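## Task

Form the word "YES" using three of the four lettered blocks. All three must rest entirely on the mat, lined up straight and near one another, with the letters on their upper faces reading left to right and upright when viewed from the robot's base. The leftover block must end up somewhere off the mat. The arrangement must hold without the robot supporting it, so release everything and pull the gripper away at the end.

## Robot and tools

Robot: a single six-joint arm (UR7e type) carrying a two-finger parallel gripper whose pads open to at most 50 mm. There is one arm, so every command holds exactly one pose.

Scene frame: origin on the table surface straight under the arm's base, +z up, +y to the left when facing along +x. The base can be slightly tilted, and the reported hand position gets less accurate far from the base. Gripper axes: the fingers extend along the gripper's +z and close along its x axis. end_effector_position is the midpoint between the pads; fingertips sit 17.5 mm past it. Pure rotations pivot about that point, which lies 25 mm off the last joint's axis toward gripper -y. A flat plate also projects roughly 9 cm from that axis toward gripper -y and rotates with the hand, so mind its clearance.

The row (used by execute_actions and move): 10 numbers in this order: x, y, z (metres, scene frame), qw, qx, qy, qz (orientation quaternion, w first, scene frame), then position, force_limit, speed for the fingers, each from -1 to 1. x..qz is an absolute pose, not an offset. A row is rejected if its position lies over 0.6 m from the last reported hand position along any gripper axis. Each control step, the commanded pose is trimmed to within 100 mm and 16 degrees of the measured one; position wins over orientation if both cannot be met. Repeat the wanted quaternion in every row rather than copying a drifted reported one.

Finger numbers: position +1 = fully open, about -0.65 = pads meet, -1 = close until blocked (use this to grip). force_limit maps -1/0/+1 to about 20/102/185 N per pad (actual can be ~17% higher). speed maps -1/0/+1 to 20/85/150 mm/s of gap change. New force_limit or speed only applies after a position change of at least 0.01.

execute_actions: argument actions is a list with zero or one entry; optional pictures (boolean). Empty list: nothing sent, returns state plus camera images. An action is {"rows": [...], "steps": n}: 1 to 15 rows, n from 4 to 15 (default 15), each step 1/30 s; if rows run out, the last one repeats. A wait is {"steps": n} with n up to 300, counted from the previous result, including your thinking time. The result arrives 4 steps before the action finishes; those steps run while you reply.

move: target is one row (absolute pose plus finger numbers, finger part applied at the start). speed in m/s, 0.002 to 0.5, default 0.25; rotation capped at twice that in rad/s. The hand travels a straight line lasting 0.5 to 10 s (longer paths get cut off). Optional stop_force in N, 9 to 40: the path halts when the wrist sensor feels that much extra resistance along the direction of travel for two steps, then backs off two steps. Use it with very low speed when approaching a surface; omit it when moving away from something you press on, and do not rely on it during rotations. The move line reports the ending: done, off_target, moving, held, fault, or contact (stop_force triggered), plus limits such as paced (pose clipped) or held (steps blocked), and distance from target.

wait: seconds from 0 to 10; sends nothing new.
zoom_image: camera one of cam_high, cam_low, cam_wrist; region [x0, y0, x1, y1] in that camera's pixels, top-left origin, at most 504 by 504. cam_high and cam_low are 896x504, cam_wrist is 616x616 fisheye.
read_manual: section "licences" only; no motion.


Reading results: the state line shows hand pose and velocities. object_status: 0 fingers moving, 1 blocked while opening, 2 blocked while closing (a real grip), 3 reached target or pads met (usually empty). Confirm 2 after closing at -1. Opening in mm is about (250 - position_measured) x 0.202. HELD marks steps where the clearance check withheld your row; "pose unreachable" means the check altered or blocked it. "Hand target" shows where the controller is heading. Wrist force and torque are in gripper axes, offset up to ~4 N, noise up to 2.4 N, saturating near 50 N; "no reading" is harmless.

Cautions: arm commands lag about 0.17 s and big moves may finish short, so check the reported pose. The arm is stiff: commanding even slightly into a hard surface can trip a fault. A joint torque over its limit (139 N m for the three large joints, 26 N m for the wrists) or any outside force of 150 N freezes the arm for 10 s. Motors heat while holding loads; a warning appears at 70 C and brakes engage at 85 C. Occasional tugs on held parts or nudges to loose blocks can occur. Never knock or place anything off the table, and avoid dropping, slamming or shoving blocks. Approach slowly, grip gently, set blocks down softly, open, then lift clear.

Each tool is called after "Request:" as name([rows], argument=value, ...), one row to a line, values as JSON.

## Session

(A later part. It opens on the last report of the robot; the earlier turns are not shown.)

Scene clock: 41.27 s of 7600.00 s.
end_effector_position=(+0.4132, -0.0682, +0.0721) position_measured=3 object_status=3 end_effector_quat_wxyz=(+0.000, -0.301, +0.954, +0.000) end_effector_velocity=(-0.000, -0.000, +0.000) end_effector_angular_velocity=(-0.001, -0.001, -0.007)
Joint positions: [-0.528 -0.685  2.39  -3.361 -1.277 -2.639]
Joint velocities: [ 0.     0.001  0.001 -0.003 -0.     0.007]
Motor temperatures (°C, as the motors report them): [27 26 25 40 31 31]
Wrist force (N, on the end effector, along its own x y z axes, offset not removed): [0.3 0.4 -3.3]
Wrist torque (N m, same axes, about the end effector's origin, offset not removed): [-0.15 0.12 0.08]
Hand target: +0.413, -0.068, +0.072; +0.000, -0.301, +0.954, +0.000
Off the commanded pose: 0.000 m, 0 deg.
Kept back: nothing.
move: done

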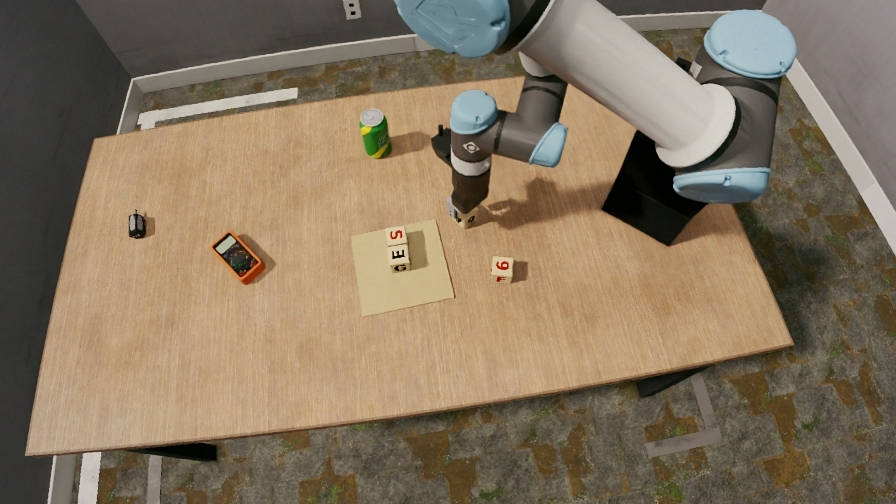

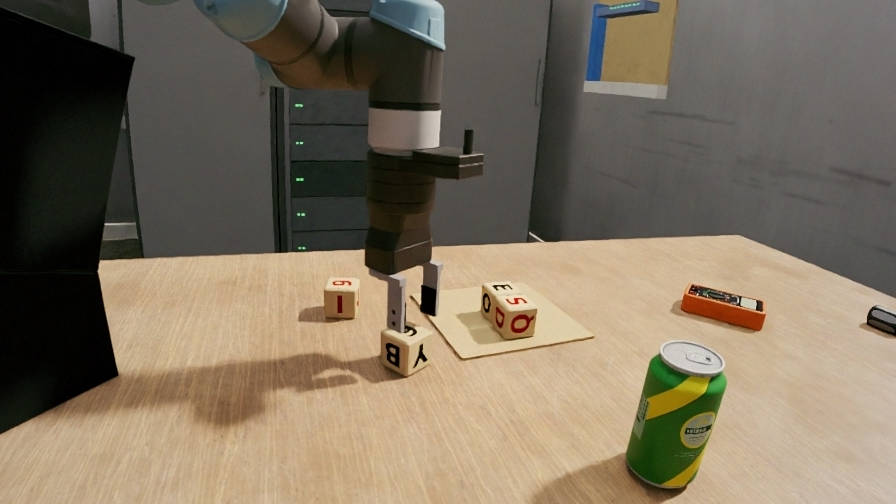

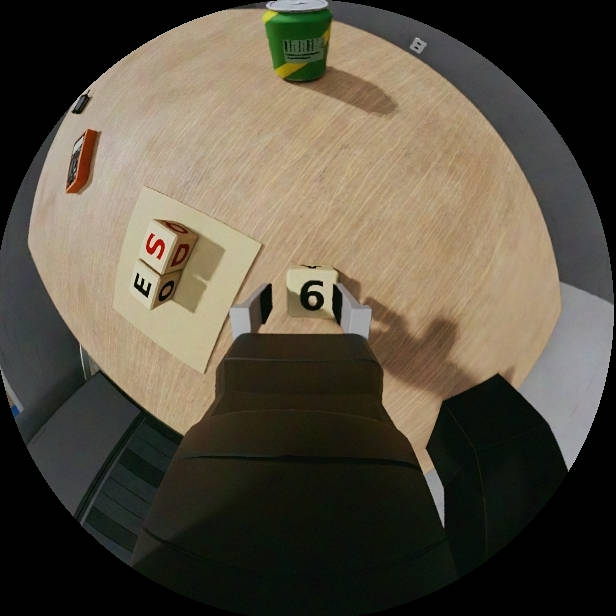

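Request:
move(target=[0.4107,-0.0805,0.08,0.115,0.278,-0.881,-0.365,1,-0.6,0], speed=0.2)

Scene clock: 43.93 s of 7600.00 s.
end_effector_position=(+0.4107, -0.0804, +0.0801) position_measured=3 object_status=3 end_effector_quat_wxyz=(-0.115, -0.278, +0.881, +0.365) end_effector_velocity=(-0.000, +0.000, -0.000) end_effector_angular_velocity=(+0.006, +0.004, -0.000)
Joint positions: [-0.687 -0.655  1.861 -1.979 -1.121 -3.129]
Joint velocities: [ 0.     0.004 -0.006  0.01   0.    -0.003]
Motor temperatures (°C, as the motors report them): [27 26 25 40 31 31]
Wrist force (N, on the end effector, along its own x y z axes, offset not removed): [-1.7 2.9 -2.4]
Wrist torque (N m, same axes, about the end effector's origin, offset not removed): [0.22 0.48 0.09]
Hand target: +0.411, -0.080, +0.080; -0.115, -0.278, +0.881, +0.365
Off the commanded pose: 0.000 m, 0 deg.
Kept back: nothing.
move: done

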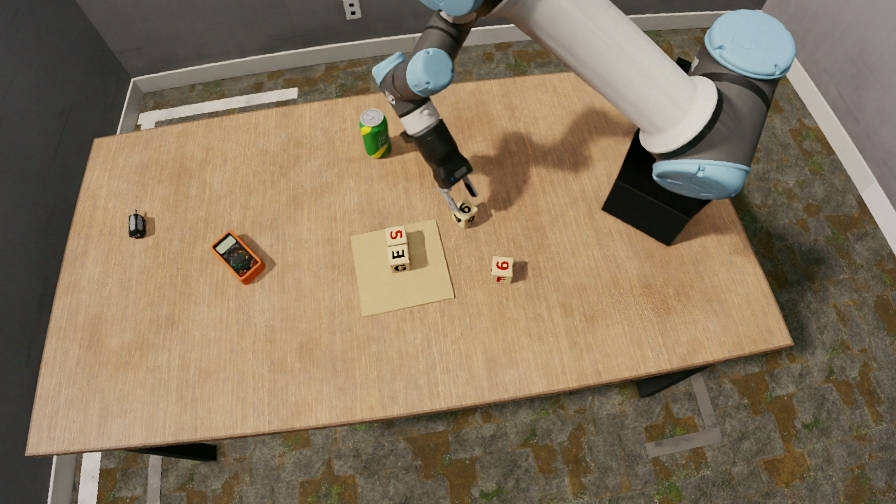

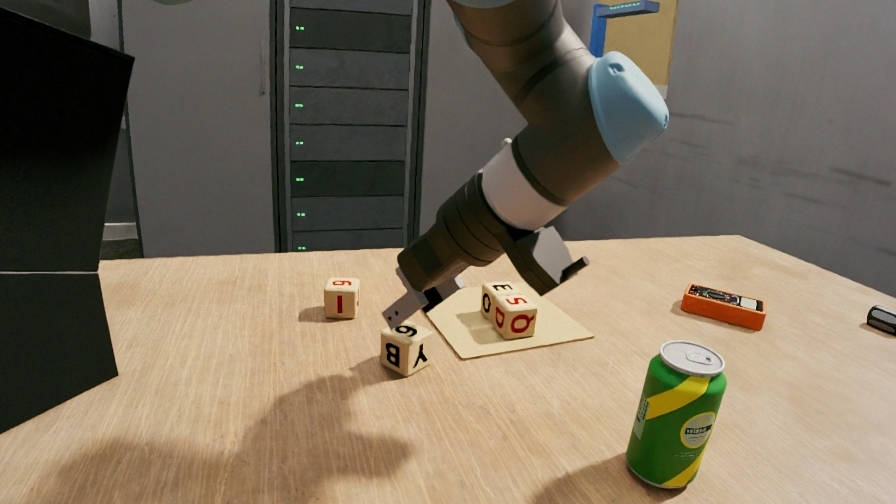

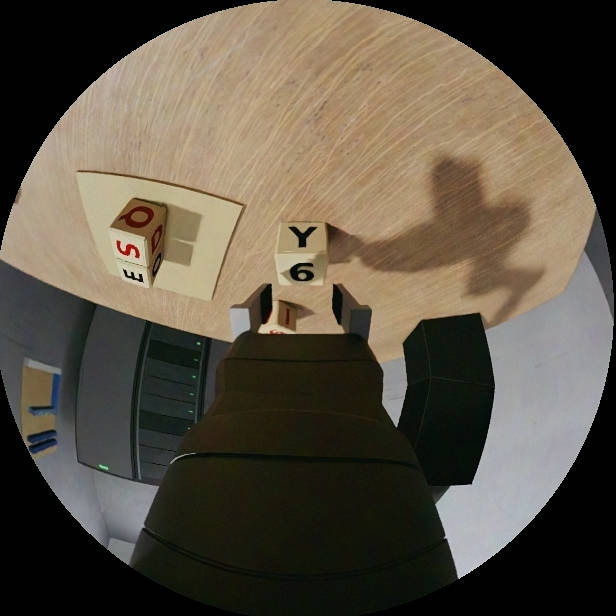

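Request:
move(target=[0.4107,-0.0805,0.03,0.115,0.278,-0.881,-0.365,1,-0.6,0], speed=0.04, stop_force=10)

Request:
move(target=[0.4107,-0.0805,0.03,0.115,0.278,-0.881,-0.365,-1,-0.6,0])

Request:
move(target=[0.4107,-0.0805,0.06,0.115,0.278,-0.881,-0.365,-1,-0.6,0], speed=0.1)

Request:
move(target=[0.42,-0.11,0.05,-0.115,0.278,-0.881,0.365,-1,-0.6,0], speed=0.3)

Scene clock: 45.80 s of 7600.00 s.
end_effector_position=(+0.4107, -0.0805, +0.0301) position_measured=3 object_status=3 end_effector_quat_wxyz=(-0.115, -0.278, +0.881, +0.365) end_effector_velocity=(+0.000, +0.000, -0.001) end_effector_angular_velocity=(+0.001, -0.000, -0.001)
Joint positions: [-0.66  -0.539  1.806 -2.049 -1.102 -3.108]
Joint velocities: [ 0.001  0.003 -0.002 -0.001  0.001  0.   ]
Motor temperatures (°C, as the motors report them): [27 26 25 40 31 31]
Wrist force (N, on the end effector, along its own x y z axes, offset not removed): [-1.6 0.3 -0.1]
Wrist torque (N m, same axes, about the end effector's origin, offset not removed): [-0.06 0.51 0.14]
Hand target: +0.411, -0.081, +0.030; -0.115, -0.278, +0.881, +0.365
Off the commanded pose: 0.000 m, 0 deg.
Kept back: nothing.
move: done

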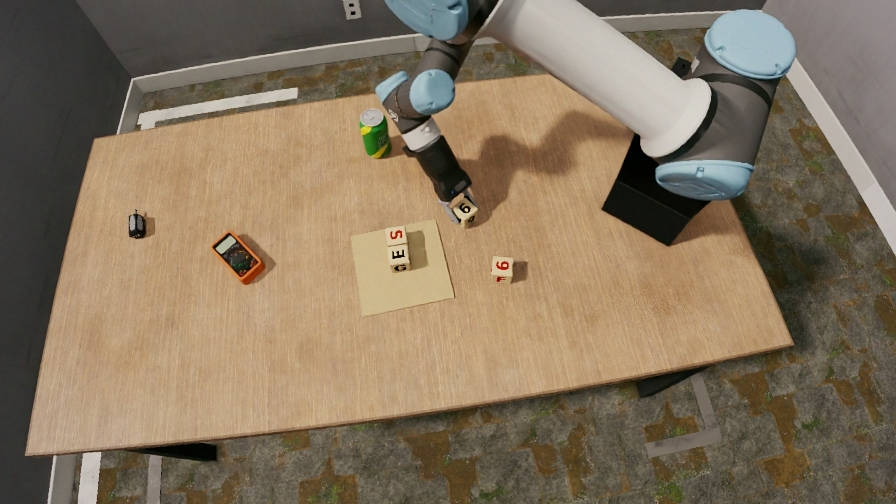

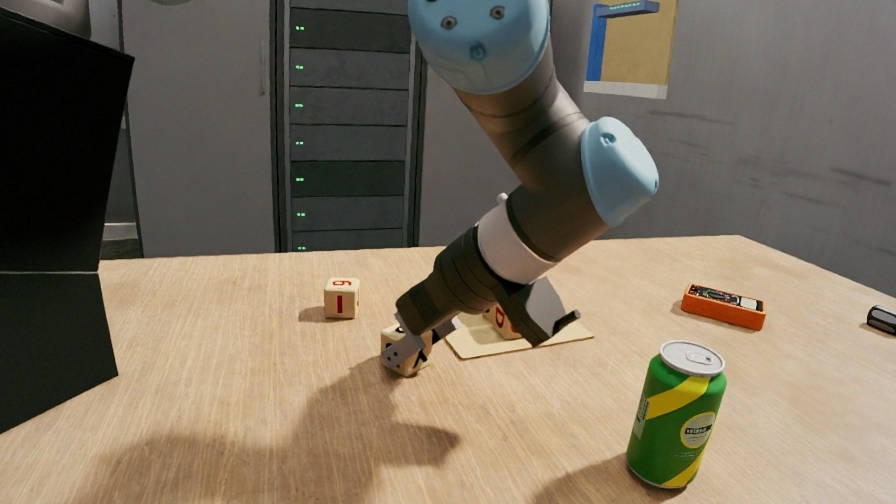

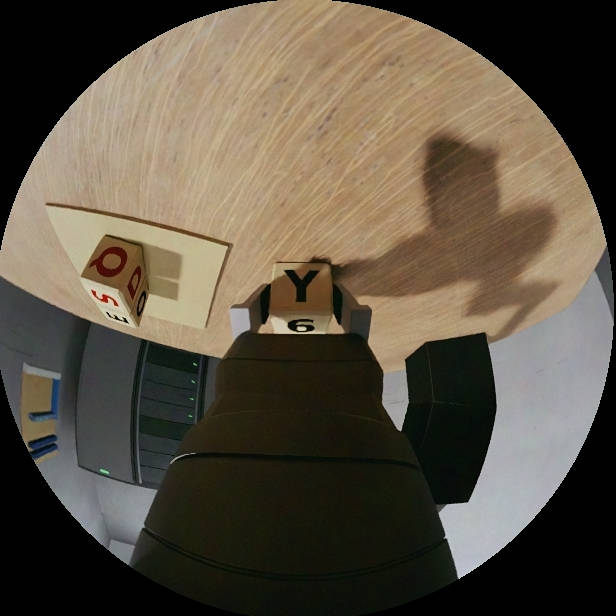

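Scene clock: 46.50 s of 7600.00 s.
end_effector_position=(+0.4107, -0.0805, +0.0300) position_measured=34 object_status=2 end_effector_quat_wxyz=(-0.115, -0.278, +0.881, +0.365) end_effector_velocity=(+0.000, +0.000, -0.000) end_effector_angular_velocity=(+0.001, -0.000, -0.001)
Joint positions: [-0.66  -0.539  1.806 -2.049 -1.102 -3.108]
Joint velocities: [-0.     0.    -0.     0.001  0.001  0.   ]
Motor temperatures (°C, as the motors report them): [27 26 25 40 31 31]
Wrist force (N, on the end effector, along its own x y z axes, offset not removed): [-1.9 6.8 -8.5]
Wrist torque (N m, same axes, about the end effector's origin, offset not removed): [0.19 0.43 0.12]
Hand target: +0.411, -0.081, +0.030; -0.115, -0.278, +0.881, +0.365
Off the commanded pose: 0.000 m, 0 deg.
Kept back: nothing.
move: done

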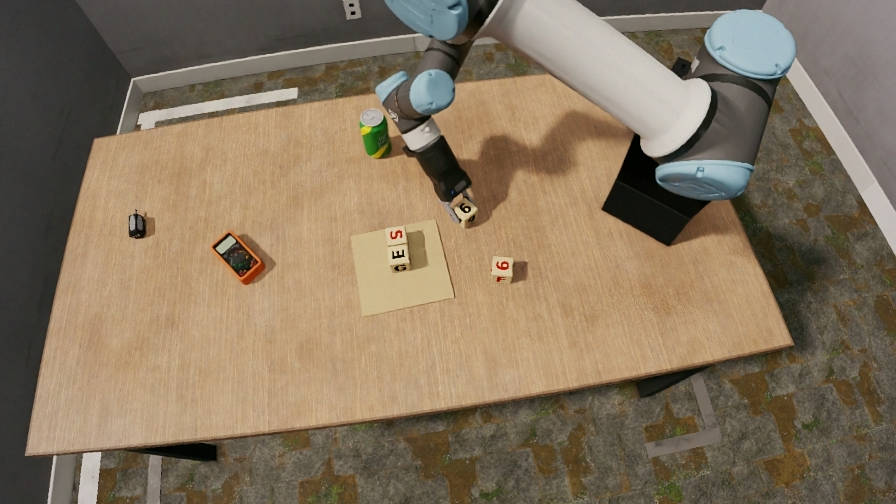

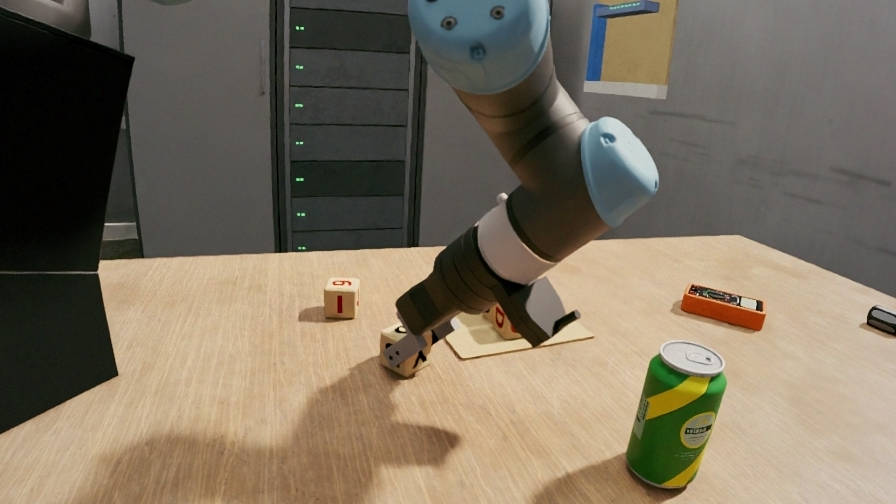

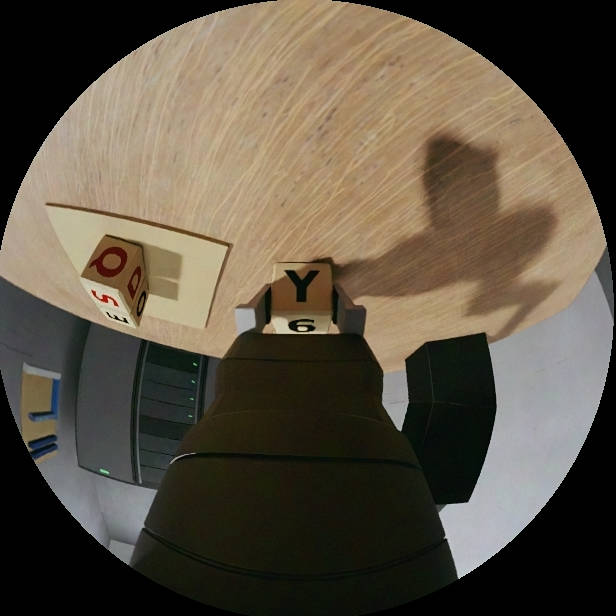

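Scene clock: 47.33 s of 7600.00 s.
end_effector_position=(+0.4107, -0.0805, +0.0599) position_measured=34 object_status=2 end_effector_quat_wxyz=(-0.115, -0.278, +0.881, +0.365) end_effector_velocity=(-0.001, -0.000, +0.001) end_effector_angular_velocity=(-0.000, +0.002, +0.000)
Joint positions: [-0.676 -0.608  1.84  -2.009 -1.114 -3.12 ]
Joint velocities: [-0.001 -0.002  0.001  0.002 -0.002  0.   ]
Motor temperatures (°C, as the motors report them): [27 26 25 40 31 31]
Wrist force (N, on the end effector, along its own x y z axes, offset not removed): [-1.4 0.1 -2.1]
Wrist torque (N m, same axes, about the end effector's origin, offset not removed): [-0.20 0.45 0.14]
Hand target: +0.411, -0.080, +0.060; -0.115, -0.278, +0.881, +0.365
Off the commanded pose: 0.000 m, 0 deg.
Kept back: nothing.
move: done

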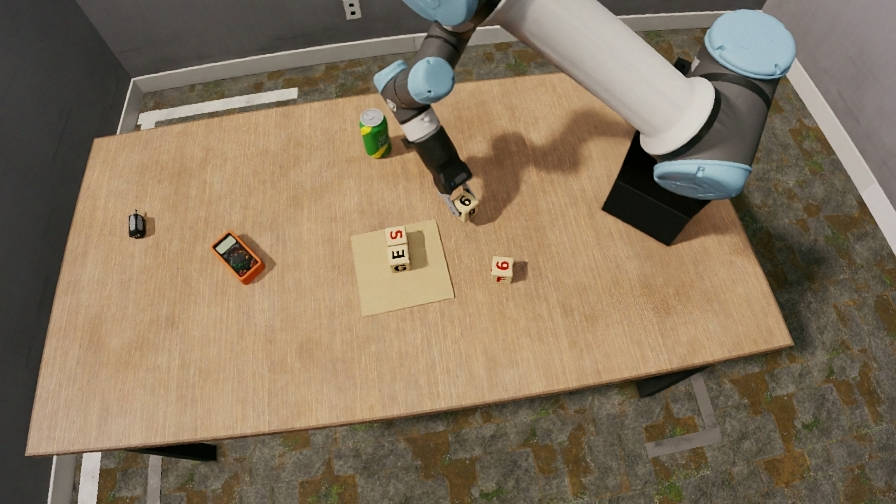

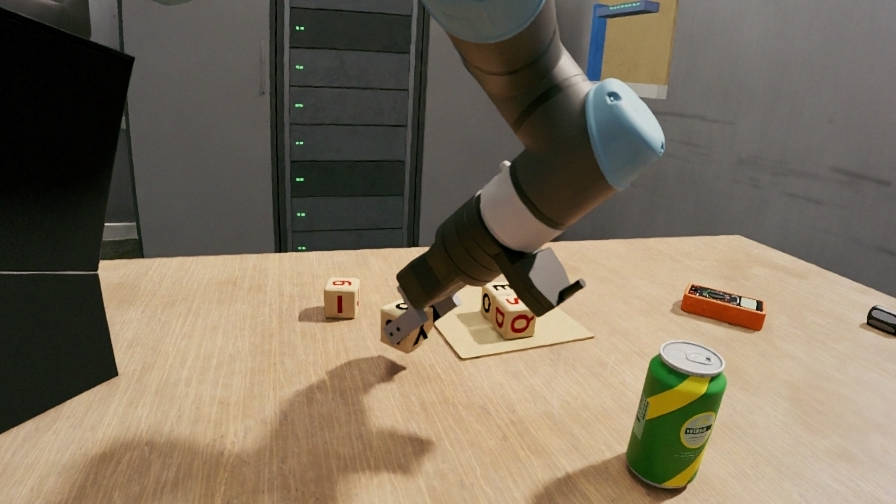

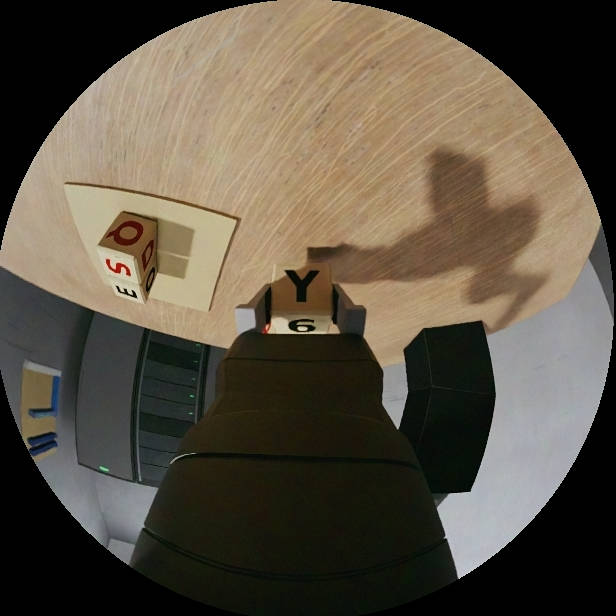

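Scene clock: 50.47 s of 7600.00 s.
end_effector_position=(+0.4202, -0.1102, +0.0500) position_measured=34 object_status=2 end_effector_quat_wxyz=(+0.115, -0.278, +0.881, -0.365) end_effector_velocity=(+0.001, -0.001, +0.000) end_effector_angular_velocity=(-0.008, -0.005, -0.000)
Joint positions: [-0.214 -0.13   2.218 -4.364 -1.904 -2.338]
Joint velocities: [ 0.004  0.003 -0.005 -0.003 -0.009  0.001]
Motor temperatures (°C, as the motors report them): [27 26 25 40 31 31]
Wrist force (N, on the end effector, along its own x y z axes, offset not removed): [-1.4 0.6 -2.5]
Wrist torque (N m, same axes, about the end effector's origin, offset not removed): [-0.19 0.34 0.19]
Hand target: +0.420, -0.110, +0.050; +0.115, -0.278, +0.881, -0.365
Off the commanded pose: 0.000 m, 0 deg.
Kept back: nothing.
move: done

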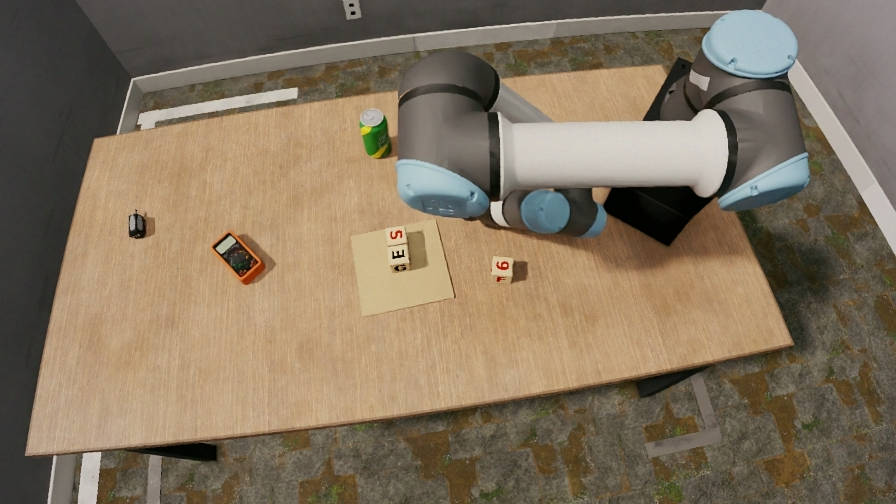

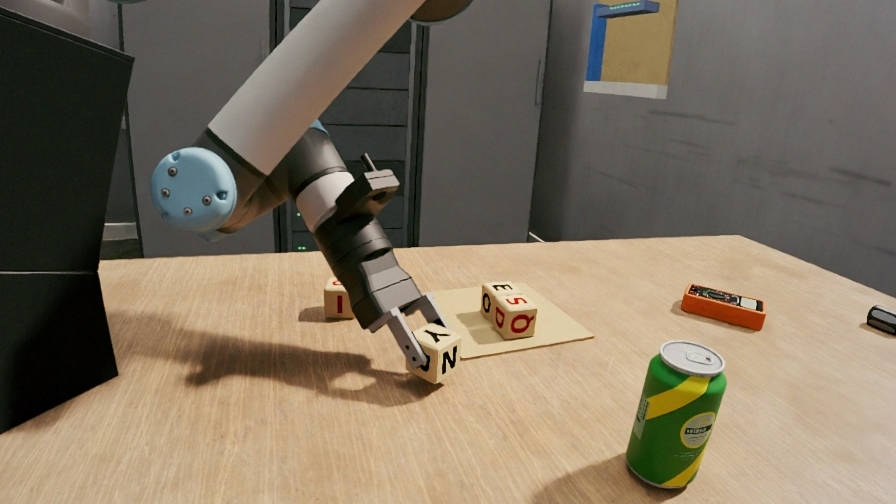

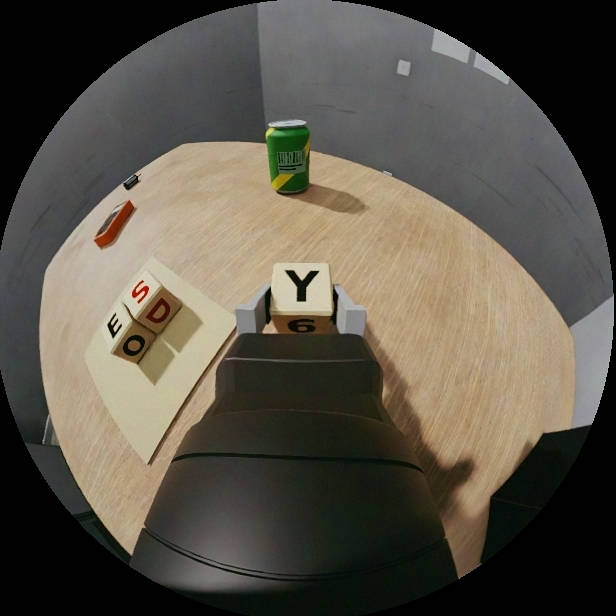

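Request:
move(target=[0.45,-0.125,0.036,-0.115,0.278,-0.881,0.365,-1,-0.6,0], speed=0.08)

Request:
move(target=[0.45,-0.125,0.025,-0.115,0.278,-0.881,0.365,-1,-0.6,0], speed=0.01, stop_force=9)

Scene clock: 51.57 s of 7600.00 s.
end_effector_position=(+0.4499, -0.1249, +0.0360) position_measured=34 object_status=2 end_effector_quat_wxyz=(+0.115, -0.278, +0.881, -0.365) end_effector_velocity=(+0.001, -0.001, -0.000) end_effector_angular_velocity=(-0.002, -0.000, -0.001)
Joint positions: [-0.235 -0.143  2.139 -4.278 -1.891 -2.355]
Joint velocities: [-0.     0.001 -0.003  0.001 -0.001 -0.   ]
Motor temperatures (°C, as the motors report them): [27 26 25 40 31 31]
Wrist force (N, on the end effector, along its own x y z axes, offset not removed): [-0.1 1.8 -2.4]
Wrist torque (N m, same axes, about the end effector's origin, offset not removed): [0.01 0.15 0.10]
Hand target: +0.450, -0.125, +0.036; +0.115, -0.278, +0.881, -0.365
Off the commanded pose: 0.000 m, 0 deg.
Kept back: nothing.
move: done

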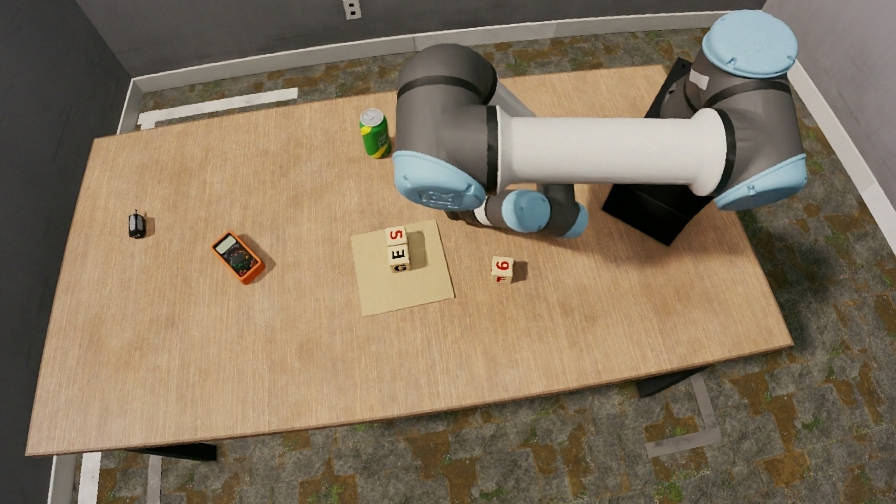

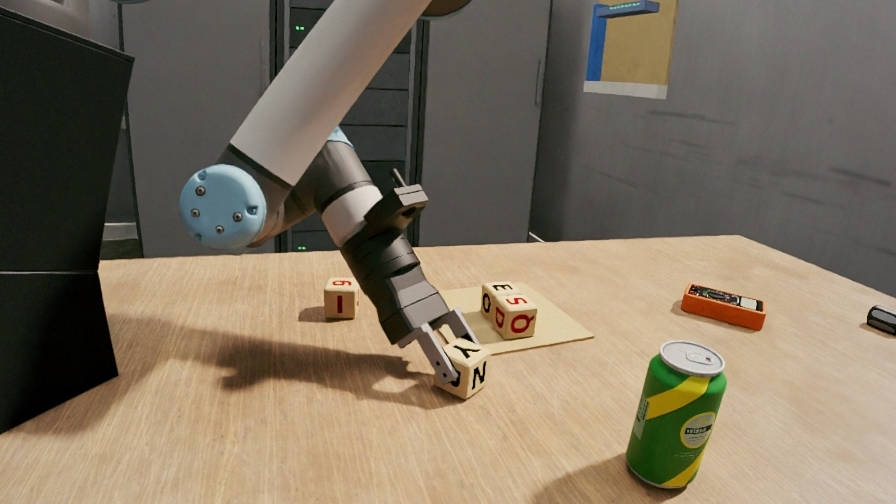

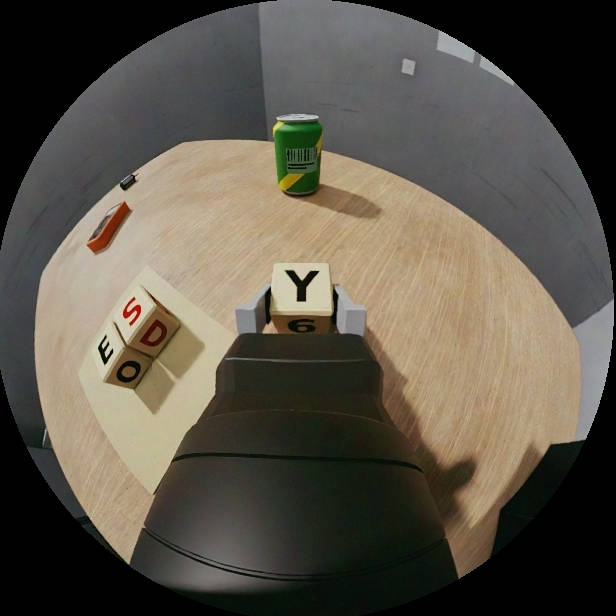

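Scene clock: 52.27 s of 7600.00 s.
end_effector_position=(+0.4501, -0.1250, +0.0328) position_measured=34 object_status=2 end_effector_quat_wxyz=(+0.115, -0.278, +0.881, -0.365) end_effector_velocity=(-0.001, +0.001, +0.001) end_effector_angular_velocity=(+0.005, +0.009, +0.003)
Joint positions: [-0.232 -0.136  2.131 -4.276 -1.892 -2.353]
Joint velocities: [-0.003 -0.006  0.009  0.004  0.008 -0.004]
Motor temperatures (°C, as the motors report them): [27 26 25 40 31 31]
Wrist force (N, on the end effector, along its own x y z axes, offset not removed): [1.3 -19.9 -14.8]
Wrist torque (N m, same axes, about the end effector's origin, offset not removed): [0.05 0.16 -0.04]
Hand target: +0.450, -0.125, +0.033; +0.115, -0.278, +0.881, -0.365
Off the commanded pose: 0.008 m, 0 deg.
Kept back: nothing.
move: contact

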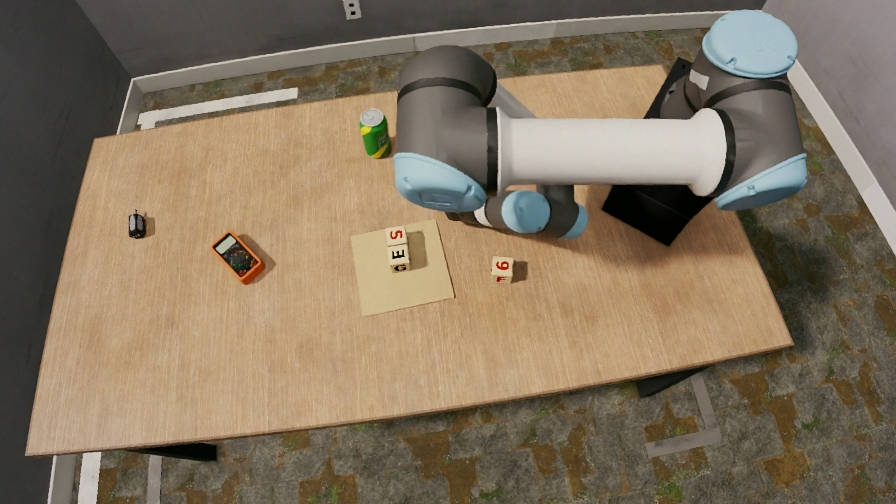

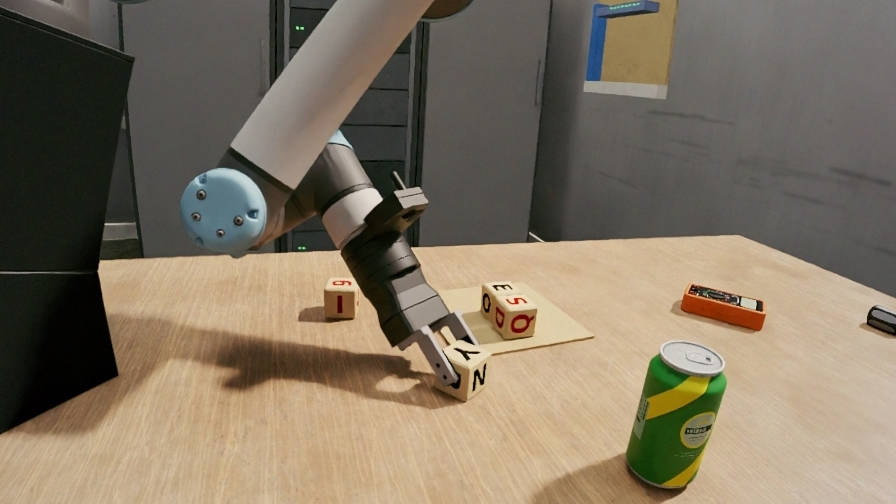

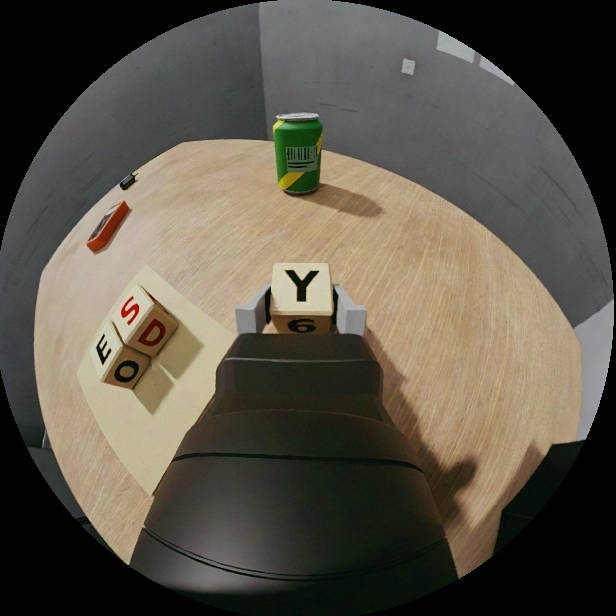

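φ=-55 regrip next.

Request:
move(target=[0.45,-0.125,0.0335,-0.115,0.278,-0.881,0.365,1,-0.6,0])

Request:
move(target=[0.45,-0.125,0.09,-0.115,0.278,-0.881,0.365,1,-0.6,0], speed=0.12)

Request:
move(target=[0.455,-0.132,0.072,0,0.887,-0.462,0,1,-0.6,0], speed=0.4)

Request:
zoom_image(camera="cam_wrist", region=[220,220,400,350])

Scene clock: 53.20 s of 7600.00 s.
end_effector_position=(+0.4500, -0.1250, +0.0335) position_measured=3 object_status=3 end_effector_quat_wxyz=(+0.115, -0.278, +0.881, -0.365) end_effector_velocity=(+0.000, -0.000, +0.001) end_effector_angular_velocity=(-0.002, +0.000, -0.000)
Joint positions: [-0.233 -0.137  2.133 -4.276 -1.892 -2.353]
Joint velocities: [-0.    -0.001  0.     0.001 -0.001 -0.001]
Motor temperatures (°C, as the motors report them): [27 26 25 40 31 31]
Wrist force (N, on the end effector, along its own x y z axes, offset not removed): [-0.9 2.1 -2.3]
Wrist torque (N m, same axes, about the end effector's origin, offset not removed): [0.15 0.25 0.08]
Hand target: +0.450, -0.125, +0.033; +0.115, -0.278, +0.881, -0.365
Off the commanded pose: 0.000 m, 0 deg.
Kept back: nothing.
move: done

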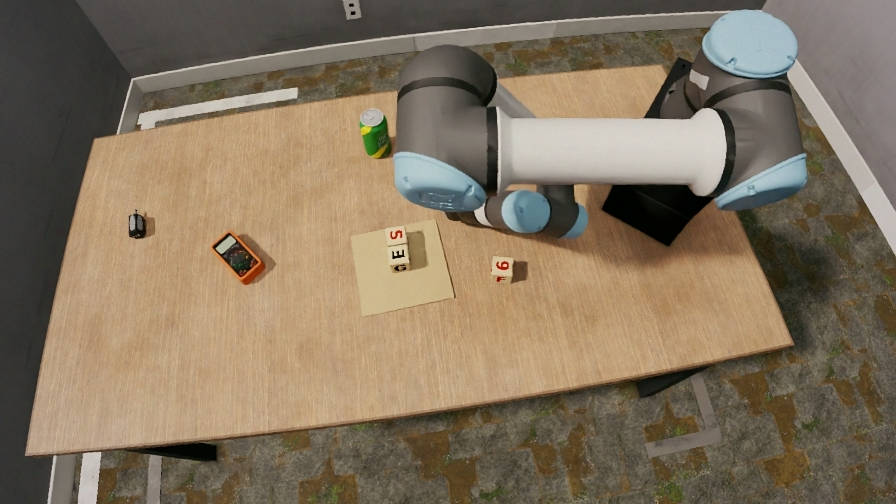

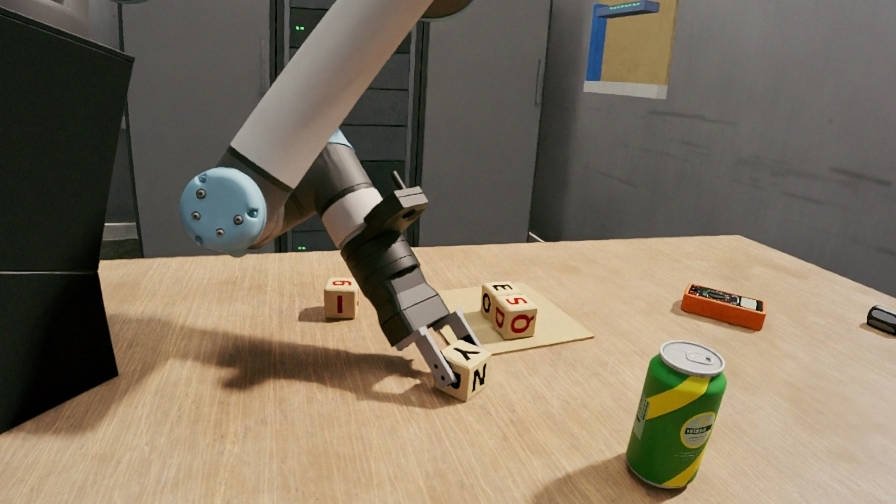

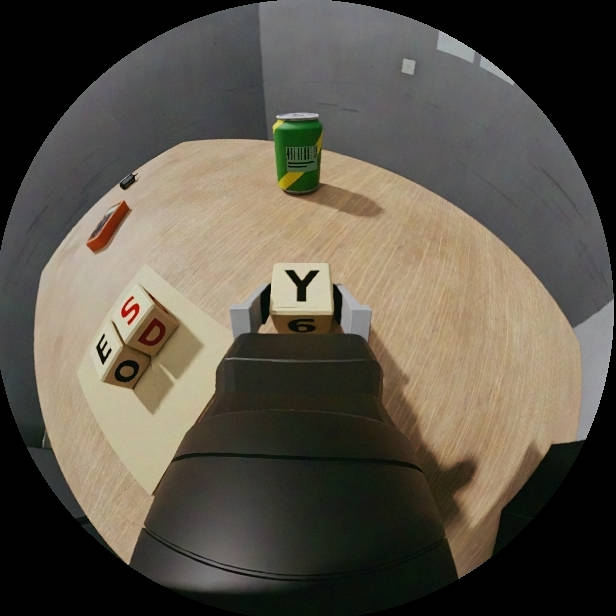

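Scene clock: 54.13 s of 7600.00 s.
end_effector_position=(+0.4500, -0.1250, +0.0899) position_measured=3 object_status=3 end_effector_quat_wxyz=(+0.115, -0.278, +0.881, -0.365) end_effector_velocity=(+0.000, +0.000, +0.001) end_effector_angular_velocity=(+0.001, -0.001, +0.001)
Joint positions: [-0.277 -0.261  2.266 -4.297 -1.863 -2.388]
Joint velocities: [-0.001 -0.002  0.002 -0.001  0.002 -0.001]
Motor temperatures (°C, as the motors report them): [27 26 25 40 31 31]
Wrist force (N, on the end effector, along its own x y z axes, offset not removed): [-1.8 1.3 -1.8]
Wrist torque (N m, same axes, about the end effector's origin, offset not removed): [-0.03 0.37 0.16]
Hand target: +0.450, -0.125, +0.090; +0.115, -0.278, +0.881, -0.365
Off the commanded pose: 0.000 m, 0 deg.
Kept back: nothing.
move: done

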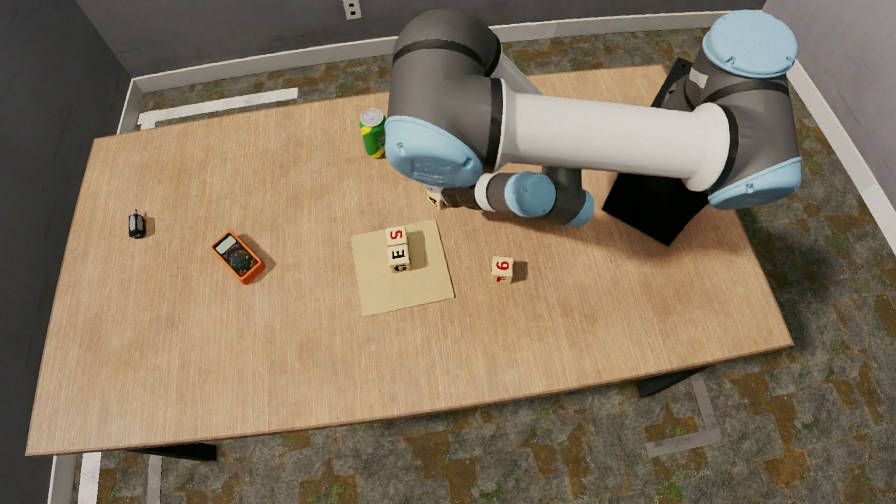

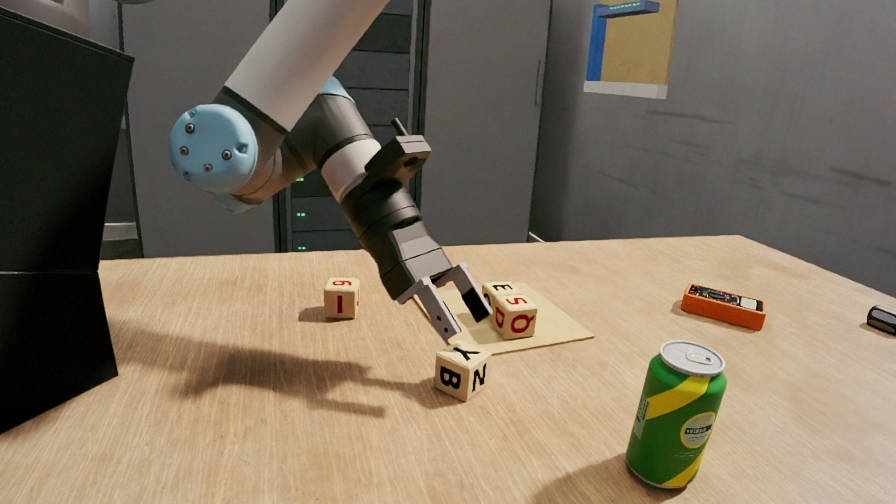

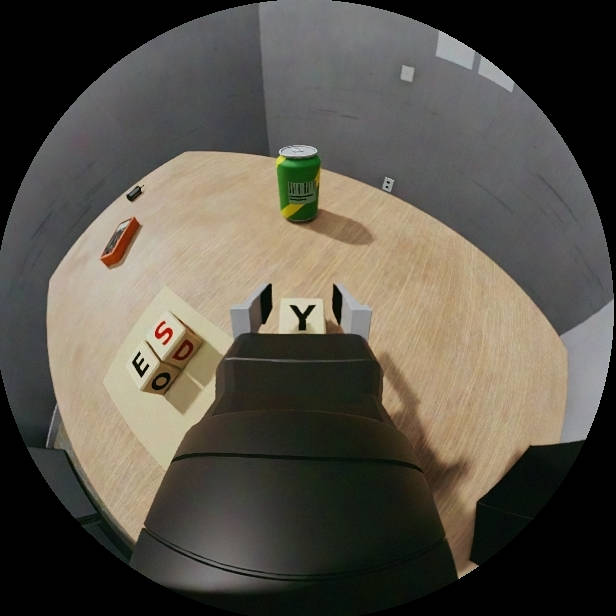

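Scene clock: 56.87 s of 7600.00 s.
end_effector_position=(+0.4548, -0.1318, +0.0719) position_measured=3 object_status=3 end_effector_quat_wxyz=(-0.000, +0.887, -0.462, +0.000) end_effector_velocity=(+0.000, -0.000, -0.000) end_effector_angular_velocity=(+0.001, +0.004, +0.004)
Joint positions: [-0.684 -0.666  2.228 -3.171 -1.267 -4.372]
Joint velocities: [ 0.001 -0.001 -0.004  0.009 -0.002 -0.004]
Motor temperatures (°C, as the motors report them): [27 26 25 40 31 31]
Wrist force (N, on the end effector, along its own x y z axes, offset not removed): [-1.2 0.0 -2.8]
Wrist torque (N m, same axes, about the end effector's origin, offset not removed): [-0.25 0.27 0.19]
Hand target: +0.455, -0.132, +0.072; -0.000, +0.887, -0.462, -0.000
Off the commanded pose: 0.000 m, 0 deg.
Kept back: nothing.
move: done

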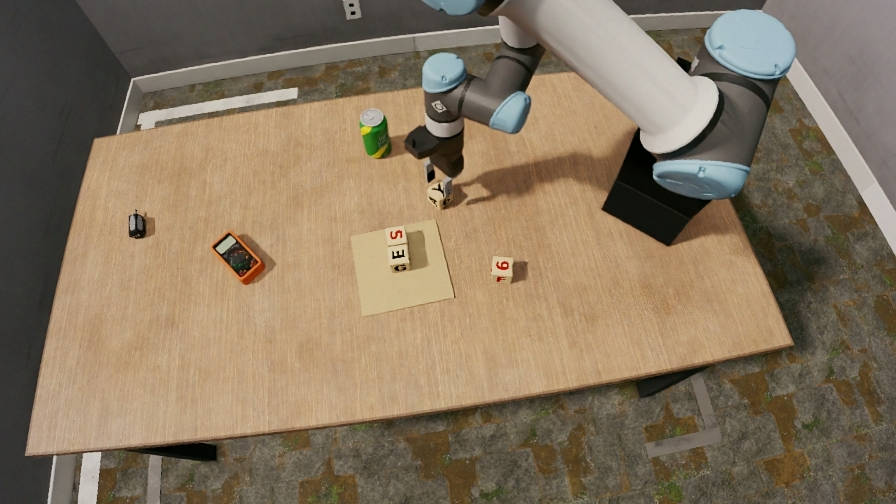

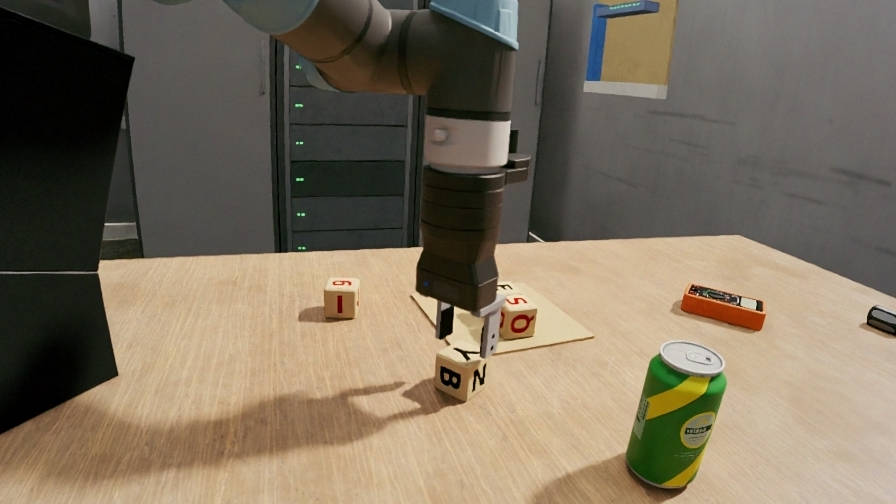

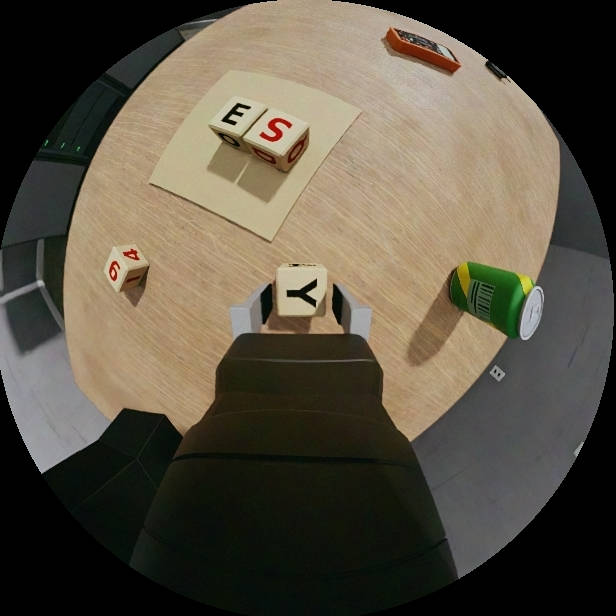

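Region (220, 220, 400, 350) of cam_wrist's 616x616 image, scaled by 2.800, with more detail than that image has.

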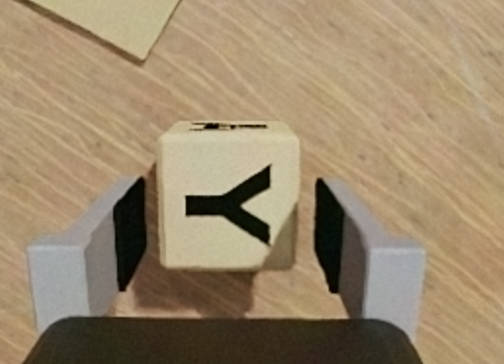

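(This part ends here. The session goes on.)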